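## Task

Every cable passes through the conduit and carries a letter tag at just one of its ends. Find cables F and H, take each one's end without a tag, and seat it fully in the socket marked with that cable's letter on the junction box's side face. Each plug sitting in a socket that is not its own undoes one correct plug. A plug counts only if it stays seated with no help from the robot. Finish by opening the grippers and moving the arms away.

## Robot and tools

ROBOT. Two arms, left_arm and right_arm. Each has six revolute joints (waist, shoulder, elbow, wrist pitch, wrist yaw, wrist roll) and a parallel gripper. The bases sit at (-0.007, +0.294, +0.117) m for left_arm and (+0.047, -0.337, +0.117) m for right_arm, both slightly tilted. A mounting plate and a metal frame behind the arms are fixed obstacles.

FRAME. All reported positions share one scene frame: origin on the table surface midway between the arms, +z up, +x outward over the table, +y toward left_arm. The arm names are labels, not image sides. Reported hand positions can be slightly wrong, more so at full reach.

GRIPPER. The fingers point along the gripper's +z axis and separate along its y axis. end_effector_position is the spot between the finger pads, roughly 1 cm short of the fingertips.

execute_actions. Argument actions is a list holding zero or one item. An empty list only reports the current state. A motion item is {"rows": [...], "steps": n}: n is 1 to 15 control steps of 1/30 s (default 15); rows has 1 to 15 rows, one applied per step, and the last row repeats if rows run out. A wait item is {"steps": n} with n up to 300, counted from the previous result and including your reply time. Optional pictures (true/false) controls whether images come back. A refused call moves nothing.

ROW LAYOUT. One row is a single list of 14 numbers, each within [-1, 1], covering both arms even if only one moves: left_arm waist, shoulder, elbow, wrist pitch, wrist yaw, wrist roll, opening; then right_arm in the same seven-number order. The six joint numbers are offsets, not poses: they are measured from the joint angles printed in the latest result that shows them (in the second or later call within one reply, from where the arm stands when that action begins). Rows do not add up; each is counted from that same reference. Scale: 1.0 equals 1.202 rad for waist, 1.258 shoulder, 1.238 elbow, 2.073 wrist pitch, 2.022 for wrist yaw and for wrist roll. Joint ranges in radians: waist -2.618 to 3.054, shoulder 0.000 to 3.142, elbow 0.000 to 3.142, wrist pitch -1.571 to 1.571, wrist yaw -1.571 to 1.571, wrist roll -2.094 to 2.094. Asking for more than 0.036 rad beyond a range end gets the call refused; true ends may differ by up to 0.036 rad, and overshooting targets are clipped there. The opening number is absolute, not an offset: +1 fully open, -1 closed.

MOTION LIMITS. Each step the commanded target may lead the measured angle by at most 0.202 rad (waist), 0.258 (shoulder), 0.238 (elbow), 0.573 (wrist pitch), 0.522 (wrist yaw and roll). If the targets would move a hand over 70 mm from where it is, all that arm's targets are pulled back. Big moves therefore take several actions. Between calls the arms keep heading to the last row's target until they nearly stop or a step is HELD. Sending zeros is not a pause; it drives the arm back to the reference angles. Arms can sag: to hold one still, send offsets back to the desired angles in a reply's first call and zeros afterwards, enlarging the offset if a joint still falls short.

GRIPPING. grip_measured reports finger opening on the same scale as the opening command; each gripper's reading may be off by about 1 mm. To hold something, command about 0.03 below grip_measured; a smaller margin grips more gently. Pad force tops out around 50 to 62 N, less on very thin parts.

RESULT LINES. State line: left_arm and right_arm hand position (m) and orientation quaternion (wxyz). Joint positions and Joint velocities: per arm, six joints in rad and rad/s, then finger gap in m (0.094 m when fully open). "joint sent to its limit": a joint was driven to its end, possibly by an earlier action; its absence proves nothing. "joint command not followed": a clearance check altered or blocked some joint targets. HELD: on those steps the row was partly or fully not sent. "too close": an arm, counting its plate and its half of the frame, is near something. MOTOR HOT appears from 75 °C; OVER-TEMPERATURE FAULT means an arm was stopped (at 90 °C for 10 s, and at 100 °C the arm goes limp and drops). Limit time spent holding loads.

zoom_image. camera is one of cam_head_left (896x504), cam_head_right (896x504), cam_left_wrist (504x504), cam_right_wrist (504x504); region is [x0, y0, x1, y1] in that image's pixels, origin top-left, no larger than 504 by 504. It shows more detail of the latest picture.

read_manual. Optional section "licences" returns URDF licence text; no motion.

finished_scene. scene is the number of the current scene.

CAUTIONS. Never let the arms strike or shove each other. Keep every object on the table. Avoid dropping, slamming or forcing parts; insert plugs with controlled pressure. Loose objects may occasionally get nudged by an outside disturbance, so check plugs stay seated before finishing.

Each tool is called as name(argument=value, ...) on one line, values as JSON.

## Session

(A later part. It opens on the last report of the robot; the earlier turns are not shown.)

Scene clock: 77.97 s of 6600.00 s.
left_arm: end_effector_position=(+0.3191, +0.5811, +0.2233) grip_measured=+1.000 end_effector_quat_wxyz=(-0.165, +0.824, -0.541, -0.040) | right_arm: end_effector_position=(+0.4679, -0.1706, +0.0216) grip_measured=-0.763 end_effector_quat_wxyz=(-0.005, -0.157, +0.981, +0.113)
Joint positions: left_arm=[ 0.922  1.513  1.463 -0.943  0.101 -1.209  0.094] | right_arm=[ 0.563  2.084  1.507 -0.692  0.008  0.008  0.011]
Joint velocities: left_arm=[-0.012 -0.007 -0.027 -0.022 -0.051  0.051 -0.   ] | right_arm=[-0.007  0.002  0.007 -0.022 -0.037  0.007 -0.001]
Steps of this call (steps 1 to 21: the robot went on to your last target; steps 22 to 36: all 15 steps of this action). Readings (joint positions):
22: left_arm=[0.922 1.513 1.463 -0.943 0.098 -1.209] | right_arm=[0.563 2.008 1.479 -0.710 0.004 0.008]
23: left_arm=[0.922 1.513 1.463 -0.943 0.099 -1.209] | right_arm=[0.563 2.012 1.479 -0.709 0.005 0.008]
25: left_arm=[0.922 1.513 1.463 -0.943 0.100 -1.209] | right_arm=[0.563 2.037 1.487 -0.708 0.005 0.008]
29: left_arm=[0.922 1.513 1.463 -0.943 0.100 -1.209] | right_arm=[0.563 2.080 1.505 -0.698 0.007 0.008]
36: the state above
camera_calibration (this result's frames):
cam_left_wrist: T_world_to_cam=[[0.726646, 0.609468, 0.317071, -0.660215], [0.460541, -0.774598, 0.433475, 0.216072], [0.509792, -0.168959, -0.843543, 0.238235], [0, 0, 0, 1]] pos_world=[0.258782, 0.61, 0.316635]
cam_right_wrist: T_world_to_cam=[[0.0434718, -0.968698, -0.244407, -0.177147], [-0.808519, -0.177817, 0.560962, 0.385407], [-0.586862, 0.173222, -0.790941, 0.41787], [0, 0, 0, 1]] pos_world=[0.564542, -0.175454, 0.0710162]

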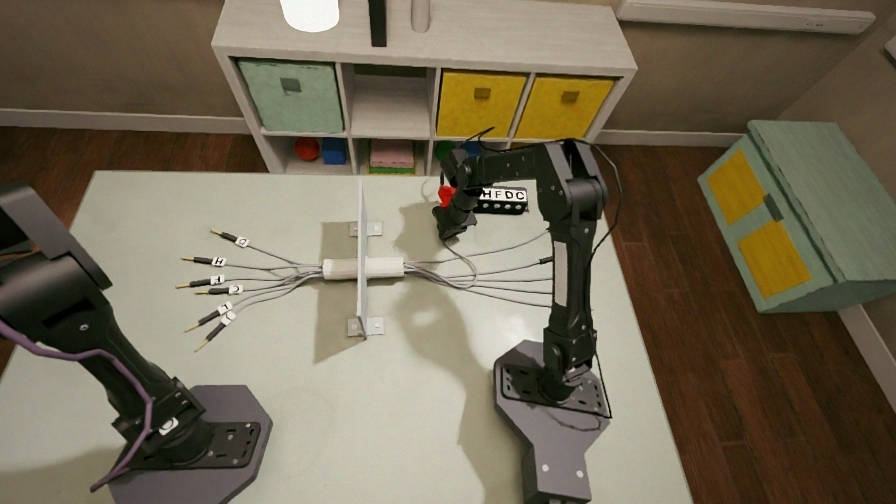

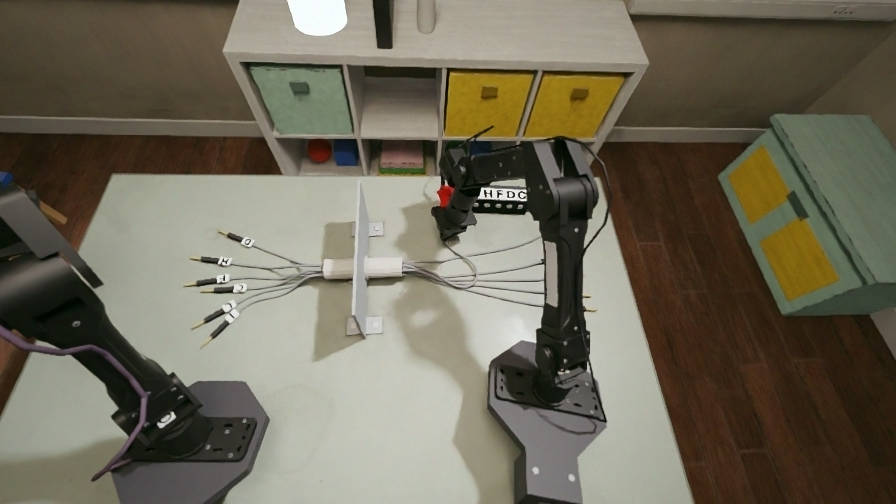

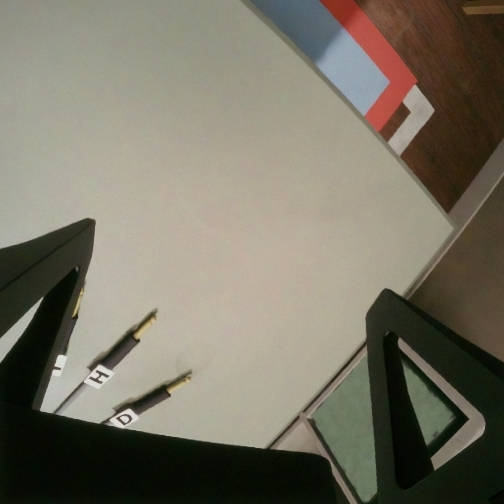

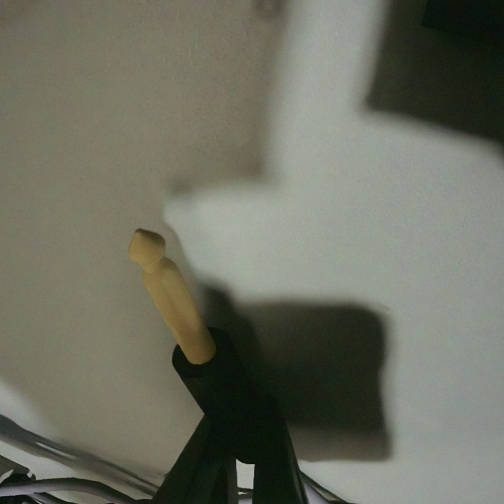

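execute_actions(actions=[{"rows":[[0,0,0,0,0,0,1,0,0,0,0,0,0,-0.5],[0,0,0,0,0,0,1,0,0,0,0,0,0,-0.5],[0,0,0,0,0,0,1,0,0,0,0,0,0,-0.5],[0,0,0,0,0,0,1,0,-0.03,0,0,0,0,-0.5],[0,0,0,0,0,0,1,0,-0.06,0,0,0,0,-0.5],[0,0,0,0,0,0,1,0,-0.08,-0.04,0.03,0,0,-0.5],[0,0,0,0,0,0,1,0,-0.1,-0.09,0.07,0,0,-0.5],[0,0,0,0,0,0,1,0,-0.12,-0.14,0.11,0,0,-0.5],[0,0,0,0,0,0,1,0,-0.14,-0.19,0.15,0,0,-0.5],[0,0,0,0,0,0,1,0,-0.16,-0.24,0.19,0,0,-0.5],[0,0,0,0,0,0,1,0,-0.18,-0.29,0.23,0,0,-0.5],[0,0,0,0,0,0,1,0,-0.195,-0.34,0.27,0,0,-0.5],[0,0,0,0,0,0,1,0,-0.21,-0.39,0.31,0,0,-0.5],[0,0,0,0,0,0,1,0,-0.21,-0.43,0.34,0,0,-0.5]],"steps":15}], pictures=false)

execute_actions(actions=[{"steps":10}])

Scene clock: 85.83 s of 6600.00 s.
left_arm: end_effector_position=(+0.3195, +0.5806, +0.2233) grip_measured=+1.000 end_effector_quat_wxyz=(-0.165, +0.824, -0.541, -0.038) | right_arm: end_effector_position=(+0.4449, -0.1788, +0.0287) grip_measured=-0.503 end_effector_quat_wxyz=(+0.119, -0.141, +0.974, +0.135)
Joint positions: left_arm=[ 0.922  1.513  1.463 -0.943  0.105 -1.209  0.094] | right_arm=[ 0.564  1.844  1.045 -0.218  0.004  0.008  0.023]
Joint velocities: left_arm=[-0.012 -0.007 -0.012 -0.051  0.051  0.037 -0.001] | right_arm=[-0.012 -0.149 -1.199  1.209  0.022  0.022 -0.   ]
Steps of this call (steps 1 to 15: the robot went on to your last target; steps 16 to 90: nothing new was sent; then 4.37 s passed at rest; steps 91 to 105: all 15 steps of this action). Readings (joint positions):
91: left_arm=[0.922 1.513 1.463 -0.943 0.102 -1.209] | right_arm=[0.563 2.084 1.507 -0.692 0.001 0.008]
92: left_arm=[0.922 1.513 1.463 -0.943 0.102 -1.209] | right_arm=[0.564 2.084 1.507 -0.692 -0.004 0.008]
94: left_arm=[0.922 1.513 1.463 -0.943 0.103 -1.209] | right_arm=[0.564 2.081 1.507 -0.692 -0.008 0.008]
98: left_arm=[0.922 1.513 1.463 -0.943 0.105 -1.209] | right_arm=[0.564 2.024 1.437 -0.619 0.001 0.008]
105: the state above

Scene clock: 86.17 s of 6600.00 s.
left_arm: end_effector_position=(+0.3196, +0.5805, +0.2232) grip_measured=+1.000 end_effector_quat_wxyz=(-0.165, +0.824, -0.541, -0.038) | right_arm: end_effector_position=(+0.4663, -0.1733, +0.0338) grip_measured=-0.503 end_effector_quat_wxyz=(+0.188, -0.131, +0.963, +0.144)
Joint positions: left_arm=[ 0.922  1.513  1.463 -0.943  0.105 -1.209  0.094] | right_arm=[ 0.564  1.835  0.987 -0.025  0.006  0.008  0.023]
Joint velocities: left_arm=[-0.007  0.007 -0.007 -0.037 -0.007 -0.007  0.001] | right_arm=[-0.007 -0.007  0.002  0.168  0.037 -0.037 -0.   ]
Steps of this call (steps 1 to 10: the robot went on to your last target). Readings (joint positions):
1: left_arm=[0.922 1.513 1.463 -0.943 0.105 -1.209] | right_arm=[0.564 1.843 1.013 -0.182 0.004 0.008]
2: left_arm=[0.922 1.513 1.463 -0.943 0.105 -1.209] | right_arm=[0.564 1.839 0.994 -0.155 0.004 0.008]
4: left_arm=[0.922 1.513 1.463 -0.943 0.105 -1.209] | right_arm=[0.564 1.835 0.987 -0.105 0.006 0.008]
8: left_arm=[0.922 1.513 1.463 -0.943 0.105 -1.209] | right_arm=[0.564 1.835 0.987 -0.040 0.006 0.008]
10: the state above
camera_calibration (this result's frames):
cam_left_wrist: T_world_to_cam=[[0.726554, 0.609483, 0.317253, -0.660266], [0.458381, -0.773898, 0.436999, 0.214971], [0.511865, -0.17208, -0.841655, 0.238515], [0, 0, 0, 1]] pos_world=[0.259093, 0.609831, 0.316277]
cam_right_wrist: T_world_to_cam=[[0.066334, -0.935939, -0.345859, -0.178296], [-0.96616, -0.146842, 0.212069, 0.467459], [-0.24927, 0.320087, -0.914007, 0.299213], [0, 0, 0, 1]] pos_world=[0.538052, -0.194006, 0.112684]

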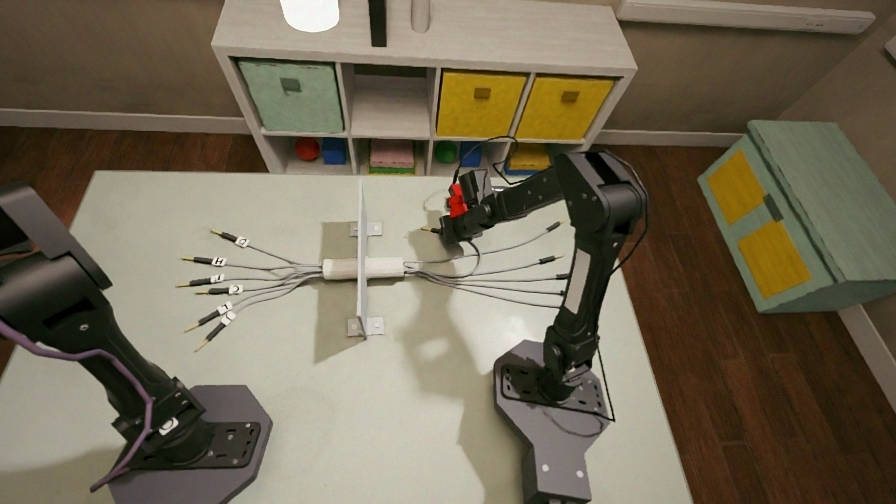

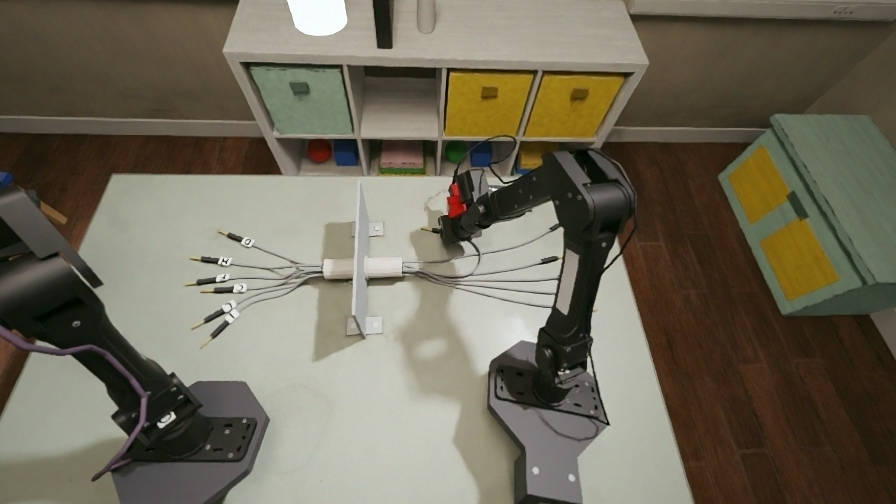

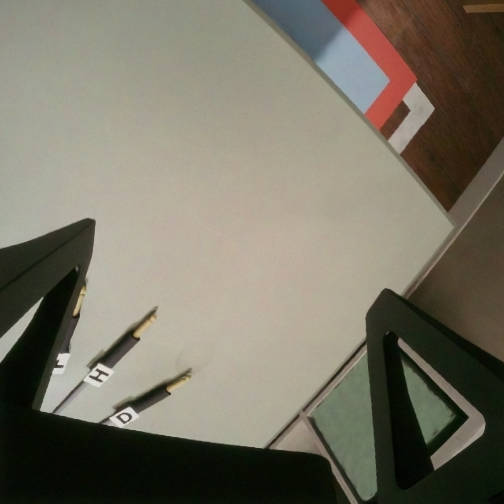

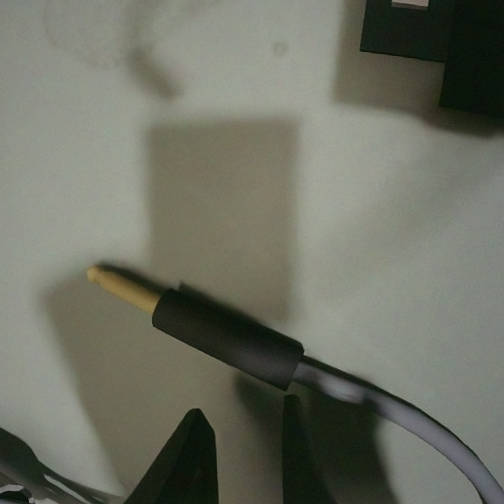

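execute_actions(actions=[{"rows":[[0,0,0,0,0,0,1,-0.02,-0.02,0.03,-0.02,-0.04,-0.08,-0.45],[0,0,0,0,0,0,1,-0.04,-0.02,0.06,-0.04,-0.08,-0.16,-0.45],[0,0,0,0,0,0,1,-0.06,-0.02,0.09,-0.059,-0.12,-0.24,-0.45],[0,0,0,0,0,0,1,-0.08,-0.02,0.127,-0.059,-0.16,-0.32,-0.45],[0,0,0,0,0,0,1,-0.1,-0.02,0.127,-0.059,-0.2,-0.4,-0.45],[0,0,0,0,0,0,1,-0.127,0,0.127,-0.059,-0.24,-0.48,-0.45],[0,0,0,0,0,0,1,-0.127,0.02,0.127,-0.059,-0.274,-0.548,-0.45],[0,0,0,0,0,0,1,-0.127,0.045,0.127,-0.059,-0.274,-0.548,-0.45],[0,0,0,0,0,0,1,-0.127,0.07,0.127,-0.059,-0.274,-0.548,-0.45]],"steps":15}], pictures=false)

execute_actions(actions=[{"steps":10}])

Scene clock: 91.80 s of 6600.00 s.
left_arm: end_effector_position=(+0.3201, +0.5801, +0.2231) grip_measured=+1.000 end_effector_quat_wxyz=(-0.164, +0.823, -0.542, -0.036) | right_arm: end_effector_position=(+0.4838, -0.1624, +0.0445) grip_measured=-0.453 end_effector_quat_wxyz=(-0.285, +0.530, -0.765, -0.229)
Joint positions: left_arm=[ 0.922  1.513  1.463 -0.943  0.109 -1.209  0.094] | right_arm=[ 0.4    1.925  1.137 -0.131 -0.484 -0.99   0.026]
Joint velocities: left_arm=[-0.007 -0.007  0.007  0.007 -0.037 -0.066 -0.   ] | right_arm=[-0.007  0.217 -0.017 -0.242 -0.256 -0.637  0.   ]
Steps of this call (steps 1 to 30: the robot went on to your last target; steps 31 to 90: nothing new was sent; then 2.13 s passed at rest; steps 91 to 105: all 15 steps of this action). Readings (joint positions):
91: left_arm=[0.922 1.513 1.463 -0.943 0.106 -1.209] | right_arm=[0.562 1.835 0.988 -0.009 -0.003 -0.013]
92: left_arm=[0.922 1.513 1.463 -0.943 0.107 -1.209] | right_arm=[0.556 1.835 0.996 -0.028 -0.027 -0.062]
94: left_arm=[0.922 1.513 1.463 -0.943 0.107 -1.209] | right_arm=[0.528 1.835 1.035 -0.087 -0.110 -0.223]
98: left_arm=[0.922 1.513 1.463 -0.943 0.108 -1.209] | right_arm=[0.433 1.837 1.120 -0.111 -0.329 -0.610]
105: the state above

Scene clock: 92.13 s of 6600.00 s.
left_arm: end_effector_position=(+0.3201, +0.5801, +0.2231) grip_measured=+1.000 end_effector_quat_wxyz=(-0.164, +0.823, -0.542, -0.036) | right_arm: end_effector_position=(+0.4784, -0.1573, +0.0453) grip_measured=-0.453 end_effector_quat_wxyz=(-0.295, +0.563, -0.735, -0.236)
Joint positions: left_arm=[ 0.922  1.513  1.463 -0.943  0.109 -1.209  0.094] | right_arm=[ 0.4    1.932  1.137 -0.142 -0.522 -1.08   0.026]
Joint velocities: left_arm=[-0.002  0.007 -0.002  0.007 -0.051 -0.095 -0.   ] | right_arm=[-0.002  0.007  0.007 -0.022 -0.022 -0.11  -0.001]
Steps of this call (steps 1 to 10: the robot went on to your last target). Readings (joint positions):
1: left_arm=[0.922 1.513 1.463 -0.943 0.109 -1.209] | right_arm=[0.400 1.930 1.137 -0.136 -0.492 -1.010]
2: left_arm=[0.922 1.513 1.463 -0.943 0.109 -1.209] | right_arm=[0.400 1.932 1.137 -0.140 -0.498 -1.026]
4: left_arm=[0.922 1.513 1.463 -0.943 0.109 -1.209] | right_arm=[0.400 1.932 1.137 -0.142 -0.509 -1.049]
8: left_arm=[0.922 1.513 1.463 -0.943 0.109 -1.209] | right_arm=[0.400 1.932 1.137 -0.142 -0.519 -1.074]
10: the state above
camera_calibration (this result's frames):
cam_left_wrist: T_world_to_cam=[[0.72647, 0.609497, 0.317419, -0.660313], [0.45641, -0.773252, 0.440195, 0.21397], [0.513742, -0.174915, -0.839925, 0.238765], [0, 0, 0, 1]] pos_world=[0.259376, 0.609675, 0.315952]
cam_right_wrist: T_world_to_cam=[[0.885728, -0.411359, -0.215104, -0.47554], [-0.448746, -0.877345, -0.169977, 0.133859], [-0.118799, 0.247081, -0.961685, 0.235883], [0, 0, 0, 1]] pos_world=[0.50929, -0.13646, 0.147308]

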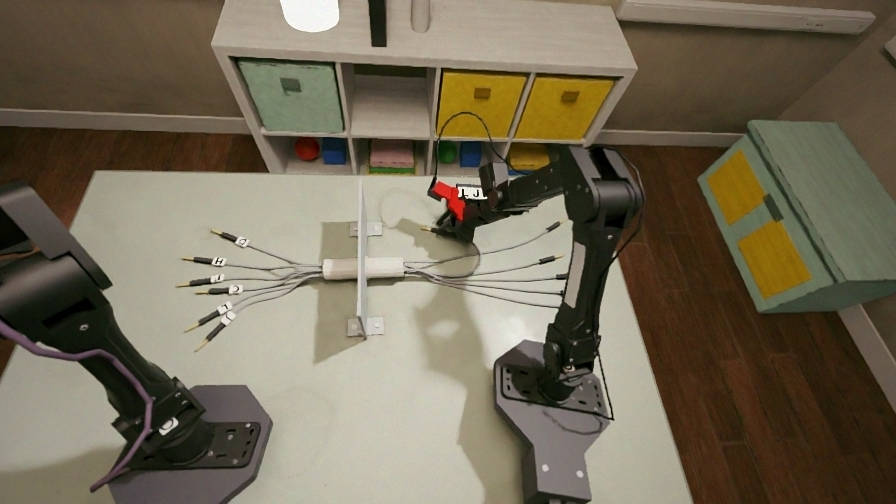

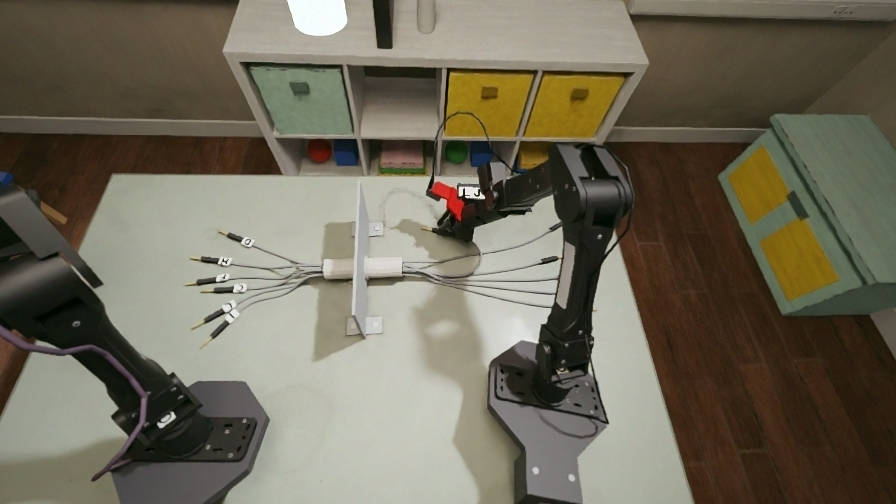

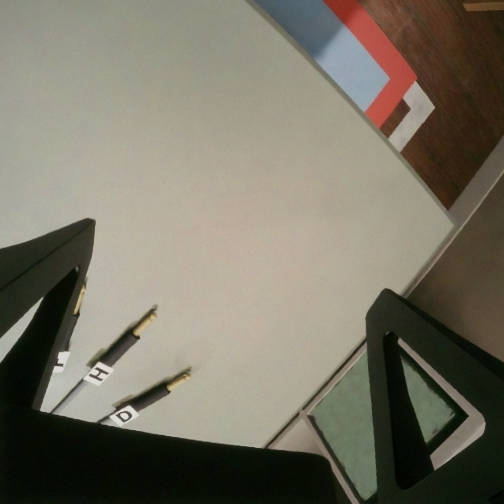

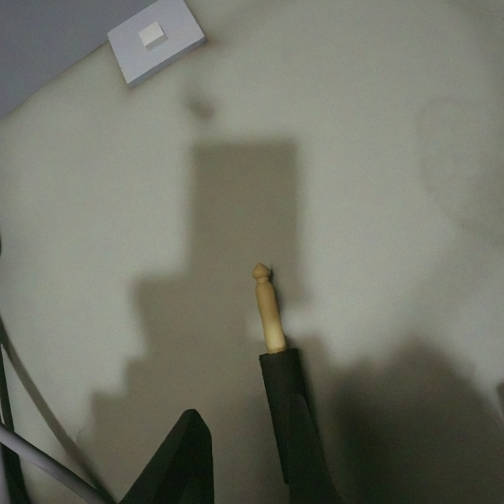

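execute_actions(actions=[{"rows":[[0,0,0,0,0,0,1,-0.01,0,0.01,0,0,0,-0.45],[0,0,0,0,0,0,1,-0.022,0.005,0.012,0.005,0,0,-0.45],[0,0,0,0,0,0,1,-0.022,0.015,0.012,0.01,0,0,-0.45],[0,0,0,0,0,0,1,-0.022,0.025,0.012,0.015,0,0,-0.45],[0,0,0,0,0,0,1,-0.022,0.035,0.012,0.02,0,0,-0.45],[0,0,0,0,0,0,1,-0.022,0.045,0.012,0.025,0,0,-0.45],[0,0,0,0,0,0,1,-0.022,0.052,0.012,0.027,0,0,-0.45]],"steps":15}])

Scene clock: 95.00 s of 6600.00 s.
left_arm: end_effector_position=(+0.3205, +0.5796, +0.2231) grip_measured=+1.000 end_effector_quat_wxyz=(-0.164, +0.823, -0.542, -0.034) | right_arm: end_effector_position=(+0.4776, -0.1642, +0.0214) grip_measured=-0.453 end_effector_quat_wxyz=(-0.287, +0.559, -0.743, -0.233)
Joint positions: left_arm=[ 0.922  1.513  1.463 -0.943  0.113 -1.209  0.094] | right_arm=[ 0.378  1.993  1.137 -0.1   -0.518 -1.088  0.026]
Joint velocities: left_arm=[ 0.002 -0.017 -0.007 -0.037  0.051 -0.007  0.   ] | right_arm=[ 0.002 -0.007 -0.012 -0.007  0.022 -0.007 -0.   ]
Steps of this call (steps 1 to 30: the robot went on to your last target; steps 31 to 71: nothing new was sent; steps 72 to 86: all 15 steps of this action). Readings (joint positions):
72: left_arm=[0.922 1.513 1.463 -0.943 0.110 -1.209] | right_arm=[0.400 1.932 1.137 -0.142 -0.525 -1.090]
73: left_arm=[0.922 1.513 1.463 -0.943 0.110 -1.209] | right_arm=[0.399 1.932 1.137 -0.142 -0.524 -1.090]
75: left_arm=[0.922 1.513 1.463 -0.943 0.112 -1.209] | right_arm=[0.392 1.934 1.137 -0.139 -0.522 -1.089]
79: left_arm=[0.922 1.513 1.463 -0.943 0.112 -1.209] | right_arm=[0.379 1.967 1.137 -0.111 -0.518 -1.088]
86: the state above
camera_calibration (this result's frames):
cam_left_wrist: T_world_to_cam=[[0.726386, 0.609512, 0.317584, -0.66036], [0.454432, -0.772594, 0.443385, 0.212968], [0.515611, -0.177748, -0.838183, 0.239012], [0, 0, 0, 1]] pos_world=[0.25966, 0.609519, 0.315629]
cam_right_wrist: T_world_to_cam=[[0.877108, -0.425745, -0.22231, -0.480939], [-0.462137, -0.874164, -0.149222, 0.129914], [-0.130805, 0.233621, -0.963489, 0.218031], [0, 0, 0, 1]] pos_world=[0.510393, -0.142128, 0.122539]

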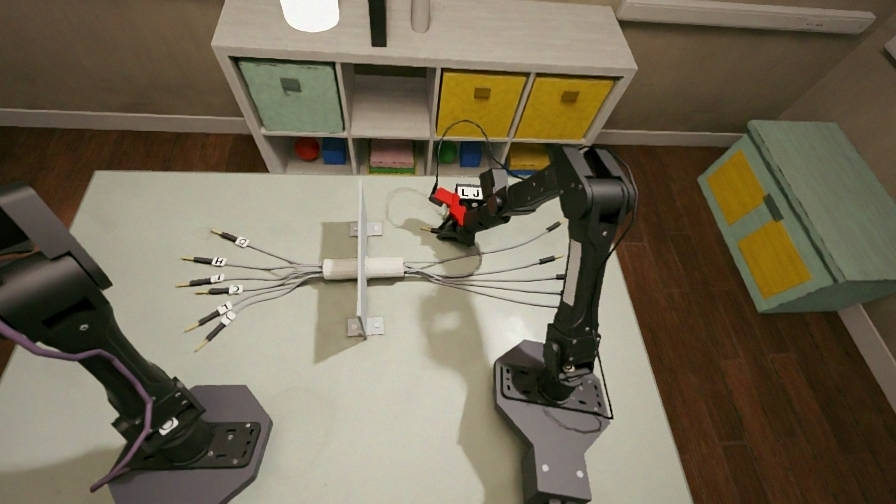

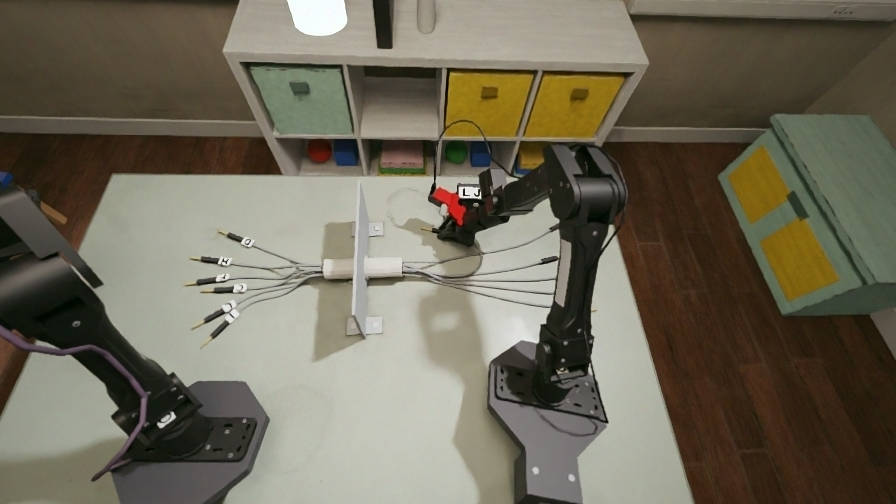

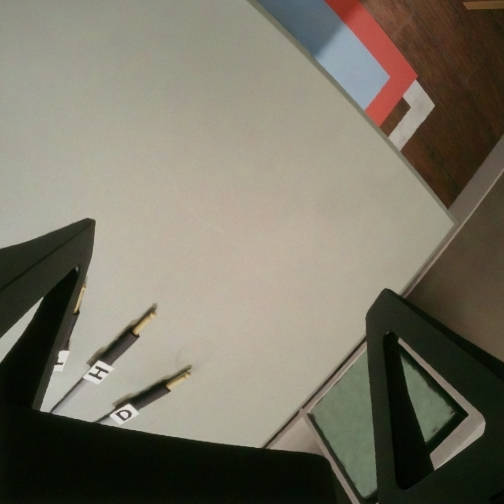

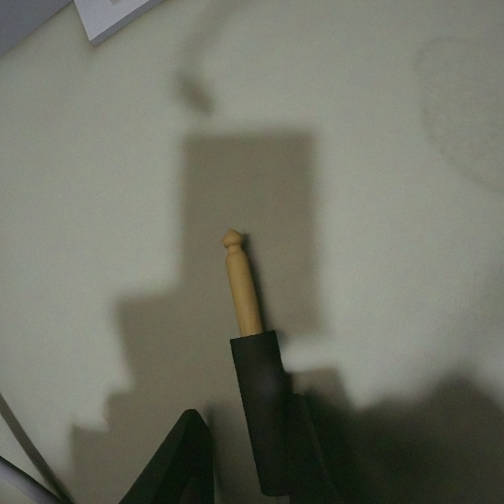

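execute_actions(actions=[{"rows":[[0,0,0,0,0,0,1,0,0,0,0,0,0,-0.6],[0,0,0,0,0,0,1,0,0,0,0,0,0,-0.7],[0,0,0,0,0,0,1,0,0,0,0,0,0,-0.8]],"steps":12}])

Scene clock: 96.17 s of 6600.00 s.
left_arm: end_effector_position=(+0.3210, +0.5792, +0.2230) grip_measured=+1.000 end_effector_quat_wxyz=(-0.164, +0.823, -0.542, -0.032) | right_arm: end_effector_position=(+0.4781, -0.1648, +0.0210) grip_measured=-0.762 end_effector_quat_wxyz=(-0.286, +0.559, -0.743, -0.230)
Joint positions: left_arm=[ 0.922  1.513  1.463 -0.943  0.116 -1.209  0.094] | right_arm=[ 0.378  1.993  1.137 -0.099 -0.513 -1.088  0.011]
Joint velocities: left_arm=[-0.007 -0.017 -0.027  0.007  0.037 -0.051  0.   ] | right_arm=[-0.007 -0.002 -0.002  0.037 -0.037  0.037 -0.   ]
Steps of this call (steps 1 to 15: the robot went on to your last target; steps 16 to 23: nothing new was sent; steps 24 to 35: all 12 steps of this action). Readings (joint positions):
24: left_arm=[0.922 1.513 1.463 -0.943 0.113 -1.209] | right_arm=[0.378 1.993 1.137 -0.099 -0.516 -1.088]
25: left_arm=[0.922 1.513 1.463 -0.943 0.114 -1.209] | right_arm=[0.378 1.993 1.137 -0.099 -0.515 -1.088]
27: left_arm=[0.922 1.513 1.463 -0.943 0.115 -1.209] | right_arm=[0.378 1.993 1.137 -0.099 -0.513 -1.088]
31: left_arm=[0.922 1.513 1.463 -0.943 0.116 -1.209] | right_arm=[0.378 1.993 1.137 -0.099 -0.513 -1.088]
35: the state above
camera_calibration (this result's frames):
cam_left_wrist: T_world_to_cam=[[0.726309, 0.609525, 0.317732, -0.660403], [0.452646, -0.771993, 0.446249, 0.212065], [0.517287, -0.180295, -0.836605, 0.239231], [0, 0, 0, 1]] pos_world=[0.259915, 0.609377, 0.315339]
cam_right_wrist: T_world_to_cam=[[0.876776, -0.428039, -0.219197, -0.481968], [-0.463278, -0.87406, -0.146259, 0.130052], [-0.128987, 0.229785, -0.964656, 0.216339], [0, 0, 0, 1]] pos_world=[0.510733, -0.142339, 0.122068]

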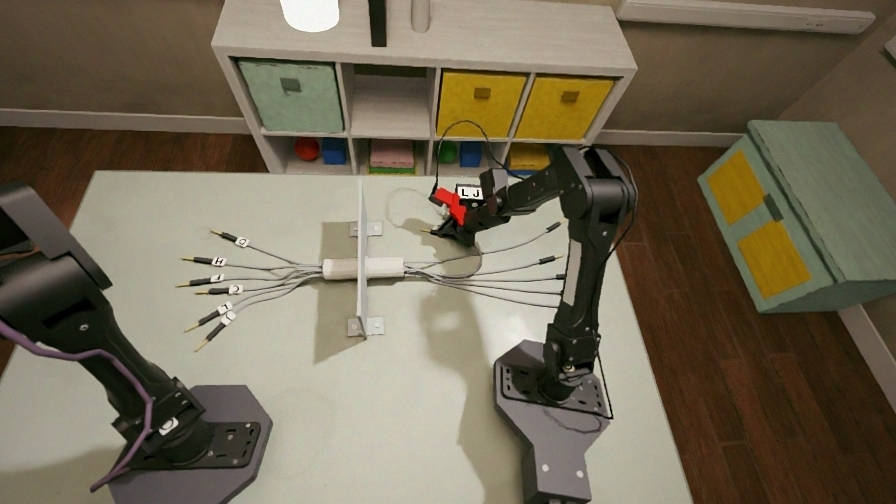

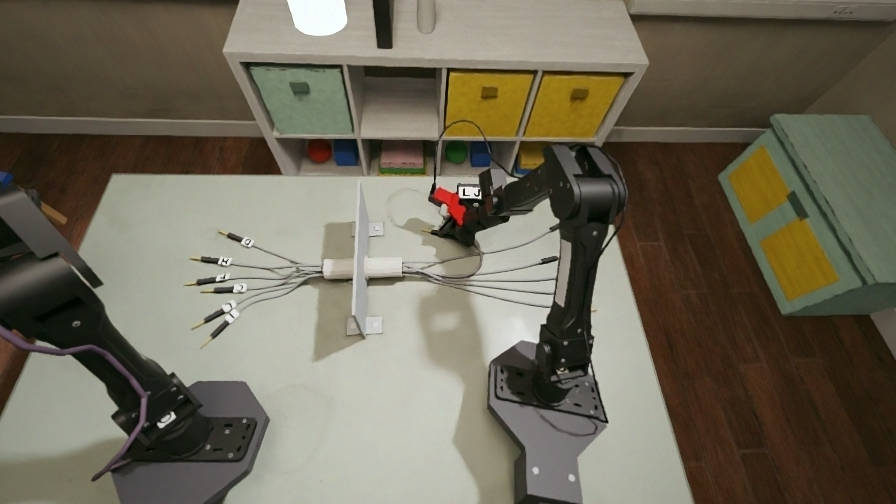

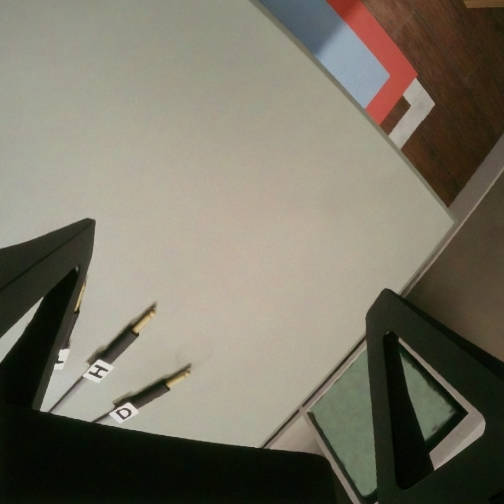

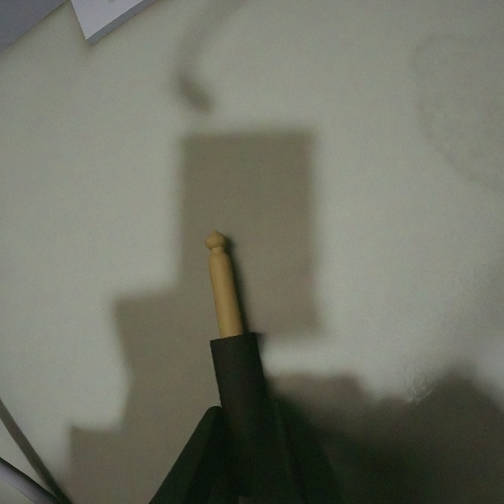

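execute_actions(actions=[{"rows":[[0,-0,0,0,0,0,1,0,-0.04,0,0,0,0,-0.8],[0,0,0,0,0,0,1,0,-0.09,0,0,0,0,-0.8],[0,0,0,0,0,0,1,0,-0.15,-0.03,0.02,0.02,0.03,-0.8],[0,0,0,0,0,0,1,0,-0.2,-0.07,0.05,0.05,0.08,-0.8],[0,0,0,0,0,0,1,0,-0.25,-0.12,0.08,0.08,0.13,-0.8],[0,0,0,0,0,0,1,-0.01,-0.29,-0.17,0.11,0.11,0.18,-0.8],[0,0,0,0,0,0,1,-0.02,-0.31,-0.22,0.14,0.14,0.23,-0.8],[0,0,0,0,0,0,1,-0.03,-0.31,-0.27,0.17,0.17,0.28,-0.8],[0,0,0,0,0,0,1,-0.037,-0.31,-0.31,0.2,0.2,0.33,-0.8],[0,0,0,0,0,0,1,-0.037,-0.31,-0.35,0.23,0.23,0.38,-0.8],[0,0,0,0,0,0,1,-0.037,-0.31,-0.39,0.26,0.26,0.43,-0.8],[0,0,0,0,0,0,1,-0.037,-0.31,-0.42,0.29,0.29,0.47,-0.8],[0,0,0,0,0,0,1,-0.037,-0.31,-0.45,0.32,0.32,0.51,-0.8],[0,0,0,0,0,0,1,-0.037,-0.31,-0.48,0.34,0.35,0.543,-0.8],[0,0,0,0,0,0,1,-0.037,-0.31,-0.5,0.35,0.37,0.543,-0.8]],"steps":15}], pictures=false)

execute_actions(actions=[{"steps":15}])

Scene clock: 100.47 s of 6600.00 s.
left_arm: end_effector_position=(+0.3215, +0.5787, +0.2229) grip_measured=+1.000 end_effector_quat_wxyz=(-0.163, +0.823, -0.543, -0.030) | right_arm: end_effector_position=(+0.4666, -0.2829, +0.0603) grip_measured=-0.762 end_effector_quat_wxyz=(+0.344, -0.148, +0.926, +0.044)
Joint positions: left_arm=[ 0.922  1.513  1.463 -0.943  0.12  -1.209  0.094] | right_arm=[ 0.338  1.591  0.594  0.439  0.012 -0.274  0.011]
Joint velocities: left_arm=[ 0.007 -0.002  0.012  0.007 -0.022 -0.007 -0.   ] | right_arm=[-0.002  0.183 -1.287  0.96   1.56   1.941 -0.001]
Steps of this call (steps 1 to 15: the robot went on to your last target; steps 16 to 90: nothing new was sent; then 0.80 s passed at rest; steps 91 to 105: all 15 steps of this action). Readings (joint positions):
91: left_arm=[0.922 1.513 1.463 -0.943 0.117 -1.209] | right_arm=[0.378 1.991 1.137 -0.099 -0.512 -1.088]
92: left_arm=[0.922 1.513 1.463 -0.943 0.118 -1.209] | right_arm=[0.378 1.984 1.137 -0.100 -0.509 -1.088]
94: left_arm=[0.922 1.513 1.463 -0.943 0.119 -1.209] | right_arm=[0.378 1.927 1.108 -0.090 -0.480 -1.058]
98: left_arm=[0.922 1.513 1.463 -0.943 0.120 -1.209] | right_arm=[0.374 1.668 0.929 0.057 -0.350 -0.839]
105: the state above

Scene clock: 100.97 s of 6600.00 s.
left_arm: end_effector_position=(+0.3215, +0.5787, +0.2229) grip_measured=+1.000 end_effector_quat_wxyz=(-0.163, +0.823, -0.543, -0.030) | right_arm: end_effector_position=(+0.4610, -0.3207, +0.0551) grip_measured=-0.762 end_effector_quat_wxyz=(+0.363, +0.018, +0.931, -0.008)
Joint positions: left_arm=[ 0.922  1.513  1.463 -0.943  0.12  -1.209  0.094] | right_arm=[ 0.338  1.609  0.513  0.599  0.223 -0.008  0.011]
Joint velocities: left_arm=[ 0.012 -0.012 -0.002  0.051 -0.007  0.066  0.001] | right_arm=[-0.012  0.012 -0.012  0.095 -0.007  0.051 -0.001]
Steps of this call (steps 1 to 15: the robot went on to your last target). Readings (joint positions):
1: left_arm=[0.922 1.513 1.463 -0.943 0.120 -1.209] | right_arm=[0.338 1.597 0.557 0.463 0.058 -0.218]
2: left_arm=[0.922 1.513 1.463 -0.943 0.120 -1.209] | right_arm=[0.338 1.603 0.532 0.476 0.095 -0.174]
4: left_arm=[0.922 1.513 1.463 -0.943 0.120 -1.209] | right_arm=[0.338 1.609 0.513 0.497 0.146 -0.110]
8: left_arm=[0.922 1.513 1.463 -0.943 0.120 -1.209] | right_arm=[0.338 1.609 0.513 0.562 0.197 -0.044]
15: the state above
camera_calibration (this result's frames):
cam_left_wrist: T_world_to_cam=[[0.726224, 0.609541, 0.317897, -0.66045], [0.450655, -0.771315, 0.449426, 0.211061], [0.519142, -0.183123, -0.83484, 0.23947], [0, 0, 0, 1]] pos_world=[0.2602, 0.609218, 0.315018]
cam_right_wrist: T_world_to_cam=[[-0.215113, -0.957208, -0.193596, -0.193972], [-0.958936, 0.244555, -0.14365, 0.577975], [0.184848, 0.154745, -0.970508, 0.114452], [0, 0, 0, 1]] pos_world=[0.491359, -0.344729, 0.156551]

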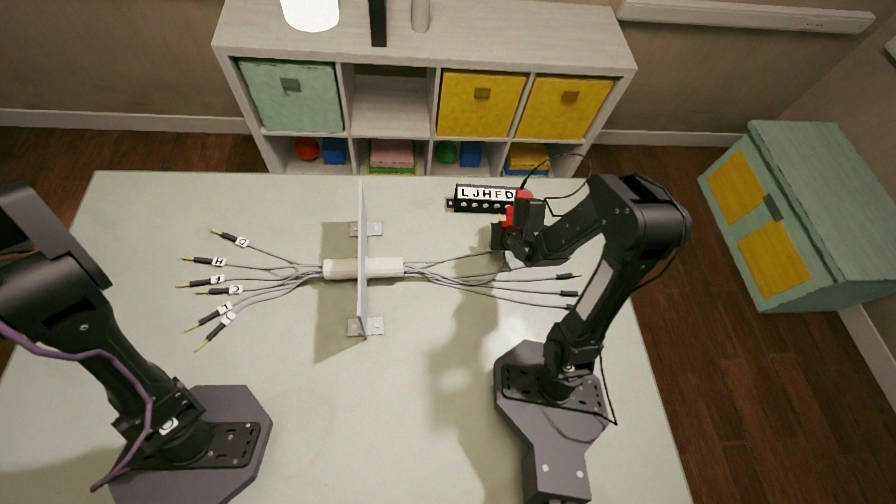

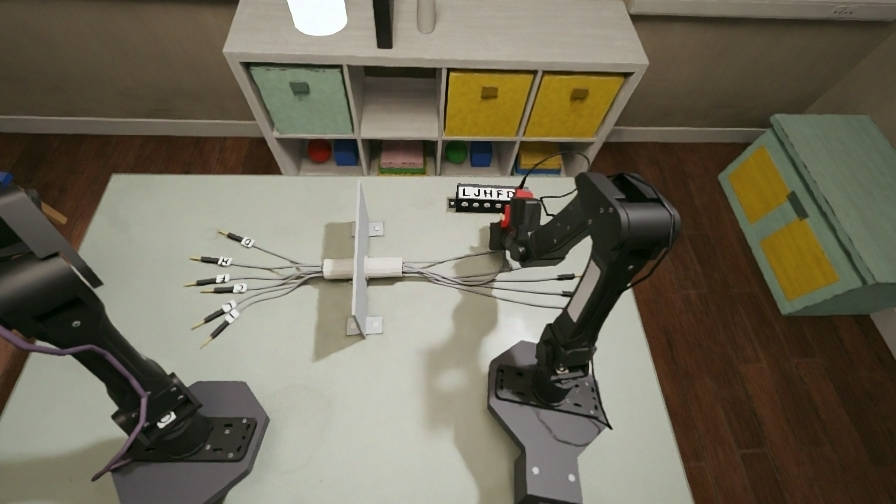

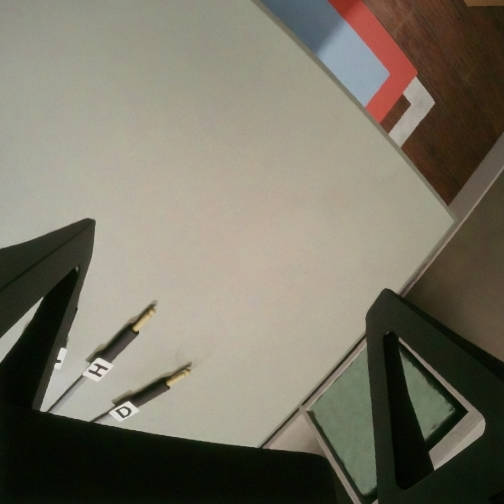

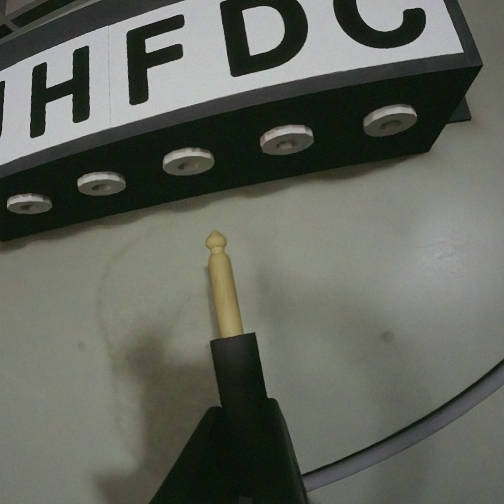

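zoom_image(camera="cam_right_wrist", region=[110, 90, 310, 290])

Region (110, 90, 310, 290) of cam_right_wrist's 504x504 image, scaled by 2.520, with more detail than that image has.

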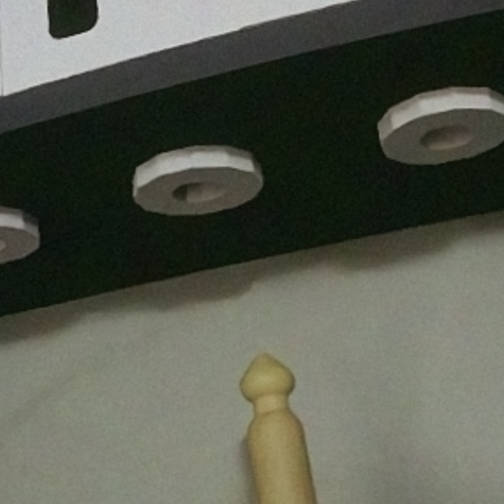

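execute_actions(actions=[{"rows":[[0,0,0,0,0,0,1,0.007,0.01,0.01,0,0.005,0,-0.8],[0,0,0,0,0,0,1,0.014,0.02,0.02,0,0.01,0,-0.8],[0,0,0,0,0,0,1,0.016,0.03,0.03,0,0.015,0,-0.8],[0,0,0,0,0,0,1,0.016,0.041,0.041,0,0.015,0,-0.8]],"steps":15}])

Scene clock: 107.90 s of 6600.00 s.
left_arm: end_effector_position=(+0.3219, +0.5782, +0.2228) grip_measured=+1.000 end_effector_quat_wxyz=(-0.163, +0.823, -0.543, -0.029) | right_arm: end_effector_position=(+0.4629, -0.3231, +0.0462) grip_measured=-0.762 end_effector_quat_wxyz=(+0.355, +0.024, +0.934, -0.018)
Joint positions: left_arm=[ 0.922  1.513  1.463 -0.943  0.124 -1.209  0.094] | right_arm=[0.338 1.652 0.534 0.603 0.247 0.001 0.011]
Joint velocities: left_arm=[-0.002  0.002 -0.027  0.007 -0.037  0.022 -0.   ] | right_arm=[ 0.007  0.017 -0.017 -0.007  0.022 -0.022  0.001]
Steps of this call (steps 1 to 15: the robot went on to your last target; steps 16 to 90: nothing new was sent; then 3.43 s passed at rest; steps 91 to 105: all 15 steps of this action). Readings (joint positions):
91: left_arm=[0.922 1.513 1.463 -0.943 0.121 -1.209] | right_arm=[0.338 1.609 0.513 0.605 0.229 0.001]
92: left_arm=[0.922 1.513 1.463 -0.943 0.121 -1.209] | right_arm=[0.338 1.610 0.513 0.605 0.230 0.001]
94: left_arm=[0.922 1.513 1.463 -0.943 0.123 -1.209] | right_arm=[0.338 1.622 0.519 0.605 0.237 0.001]
98: left_arm=[0.922 1.513 1.463 -0.943 0.123 -1.209] | right_arm=[0.338 1.651 0.534 0.604 0.243 0.001]
105: the state above
camera_calibration (this result's frames):
cam_left_wrist: T_world_to_cam=[[0.726139, 0.609557, 0.318061, -0.660497], [0.448656, -0.770626, 0.452596, 0.210056], [0.520989, -0.185948, -0.833063, 0.239706], [0, 0, 0, 1]] pos_world=[0.260486, 0.609058, 0.314698]
cam_right_wrist: T_world_to_cam=[[-0.237019, -0.955207, -0.177203, -0.18756], [-0.956413, 0.261448, -0.130073, 0.582758], [0.170577, 0.13865, -0.975541, 0.107486], [0, 0, 0, 1]] pos_world=[0.494568, -0.346423, 0.147422]

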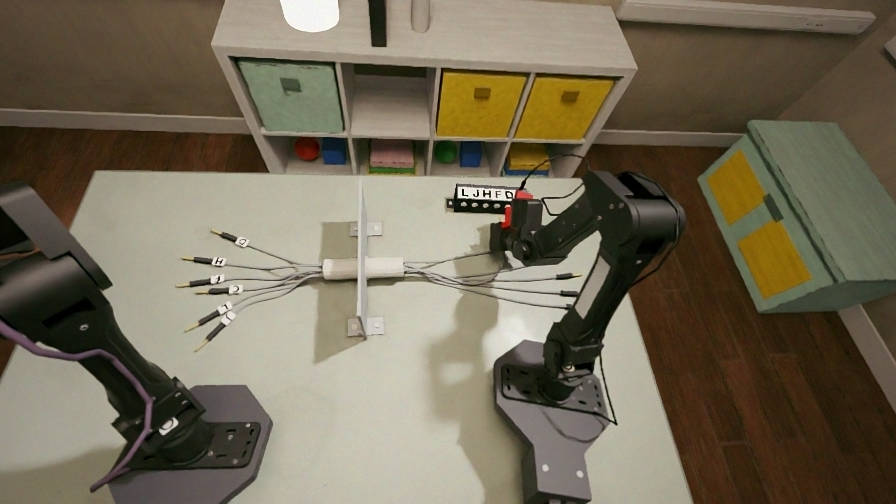

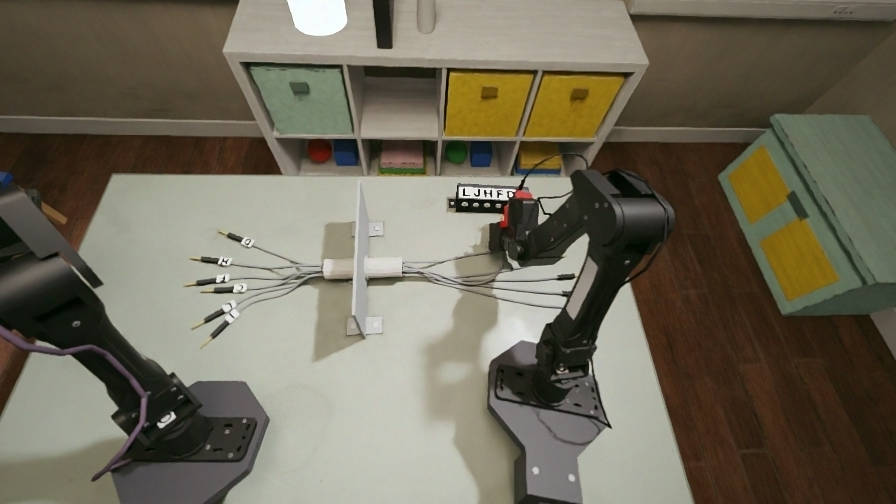

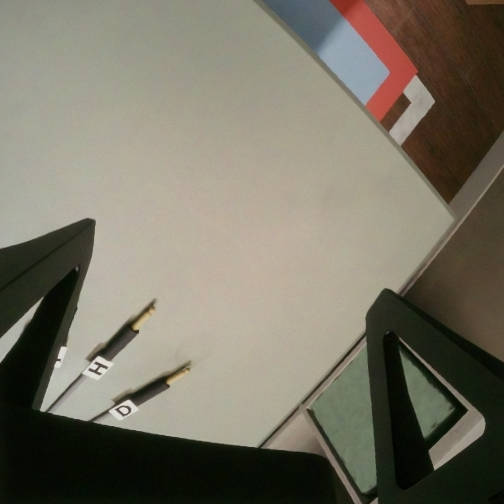

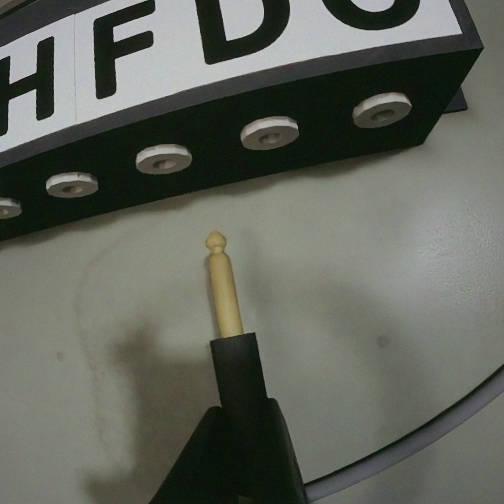

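execute_actions(actions=[{"rows":[[0,0,0,0,0,0,1,0.02,0,0.015,0,0.015,0,-0.8],[0,0,0,0,0,0,1,0.04,0,0.028,0,0.03,0,-0.8],[0,0,0,0,0,0,1,0.055,0,0.028,0,0.042,0,-0.8],[0,0,0,0,0,0,1,0.068,0,0.028,0,0.053,0,-0.8]],"steps":15}])

Scene clock: 110.53 s of 6600.00 s.
left_arm: end_effector_position=(+0.3224, +0.5778, +0.2227) grip_measured=+1.000 end_effector_quat_wxyz=(-0.162, +0.823, -0.543, -0.027) | right_arm: end_effector_position=(+0.4613, -0.3109, +0.0509) grip_measured=-0.762 end_effector_quat_wxyz=(+0.359, +0.014, +0.932, -0.039)
Joint positions: left_arm=[ 0.922  1.513  1.463 -0.943  0.128 -1.209  0.094] | right_arm=[0.409 1.652 0.534 0.603 0.341 0.001 0.011]
Joint velocities: left_arm=[-0.012 -0.007 -0.012 -0.007 -0.022 -0.037  0.001] | right_arm=[-0.002 -0.002 -0.017 -0.081 -0.007  0.095  0.001]
Steps of this call (steps 1 to 15: the robot went on to your last target; steps 16 to 64: nothing new was sent; steps 65 to 79: all 15 steps of this action). Readings (joint positions):
65: left_arm=[0.922 1.513 1.463 -0.943 0.124 -1.209] | right_arm=[0.339 1.652 0.534 0.603 0.251 0.001]
66: left_arm=[0.922 1.513 1.463 -0.943 0.125 -1.209] | right_arm=[0.343 1.652 0.534 0.603 0.261 0.001]
68: left_arm=[0.922 1.513 1.463 -0.943 0.126 -1.209] | right_arm=[0.367 1.652 0.534 0.603 0.290 0.001]
72: left_arm=[0.922 1.513 1.463 -0.943 0.127 -1.209] | right_arm=[0.408 1.652 0.534 0.603 0.319 0.001]
79: the state above
camera_calibration (this result's frames):
cam_left_wrist: T_world_to_cam=[[0.726062, 0.609572, 0.318209, -0.66054], [0.446852, -0.769996, 0.455444, 0.20915], [0.522645, -0.188488, -0.831453, 0.239914], [0, 0, 0, 1]] pos_world=[0.260743, 0.608912, 0.314411]
cam_right_wrist: T_world_to_cam=[[-0.23302, -0.963272, -0.13345, -0.182054], [-0.956152, 0.251977, -0.14927, 0.576515], [0.177414, 0.0928161, -0.97975, 0.0935173], [0, 0, 0, 1]] pos_world=[0.492222, -0.329316, 0.153385]

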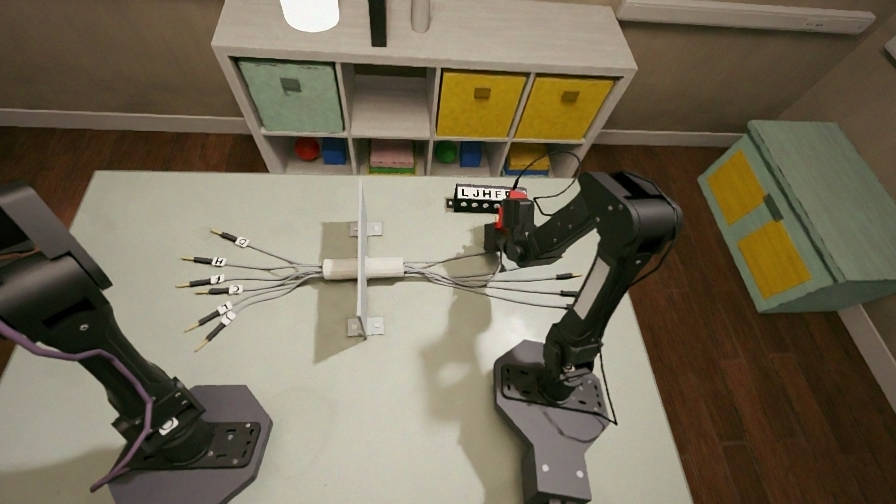

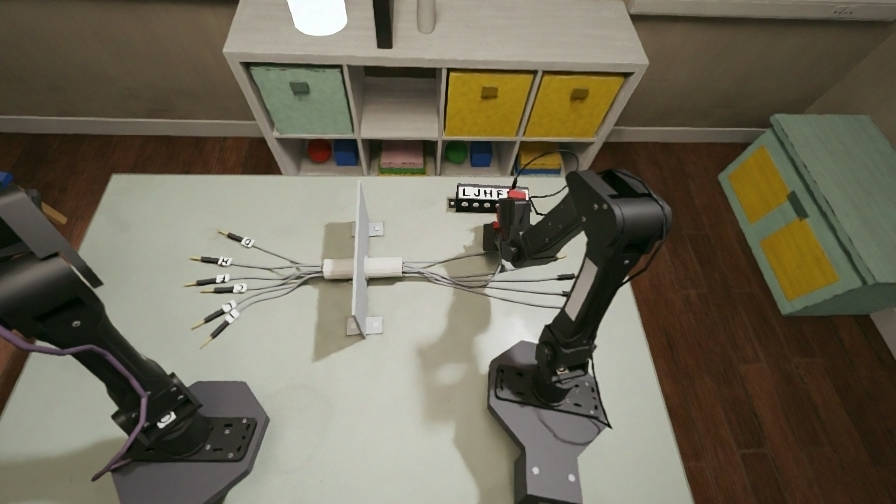

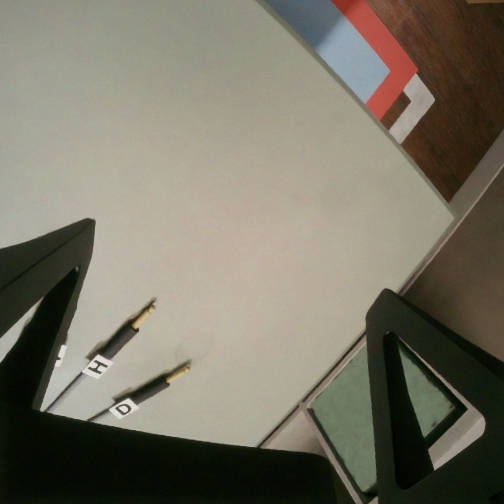

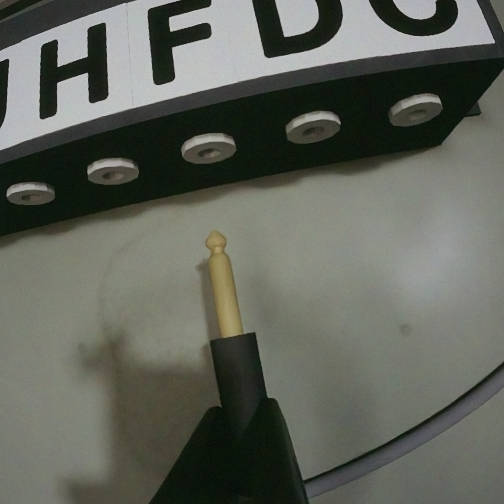

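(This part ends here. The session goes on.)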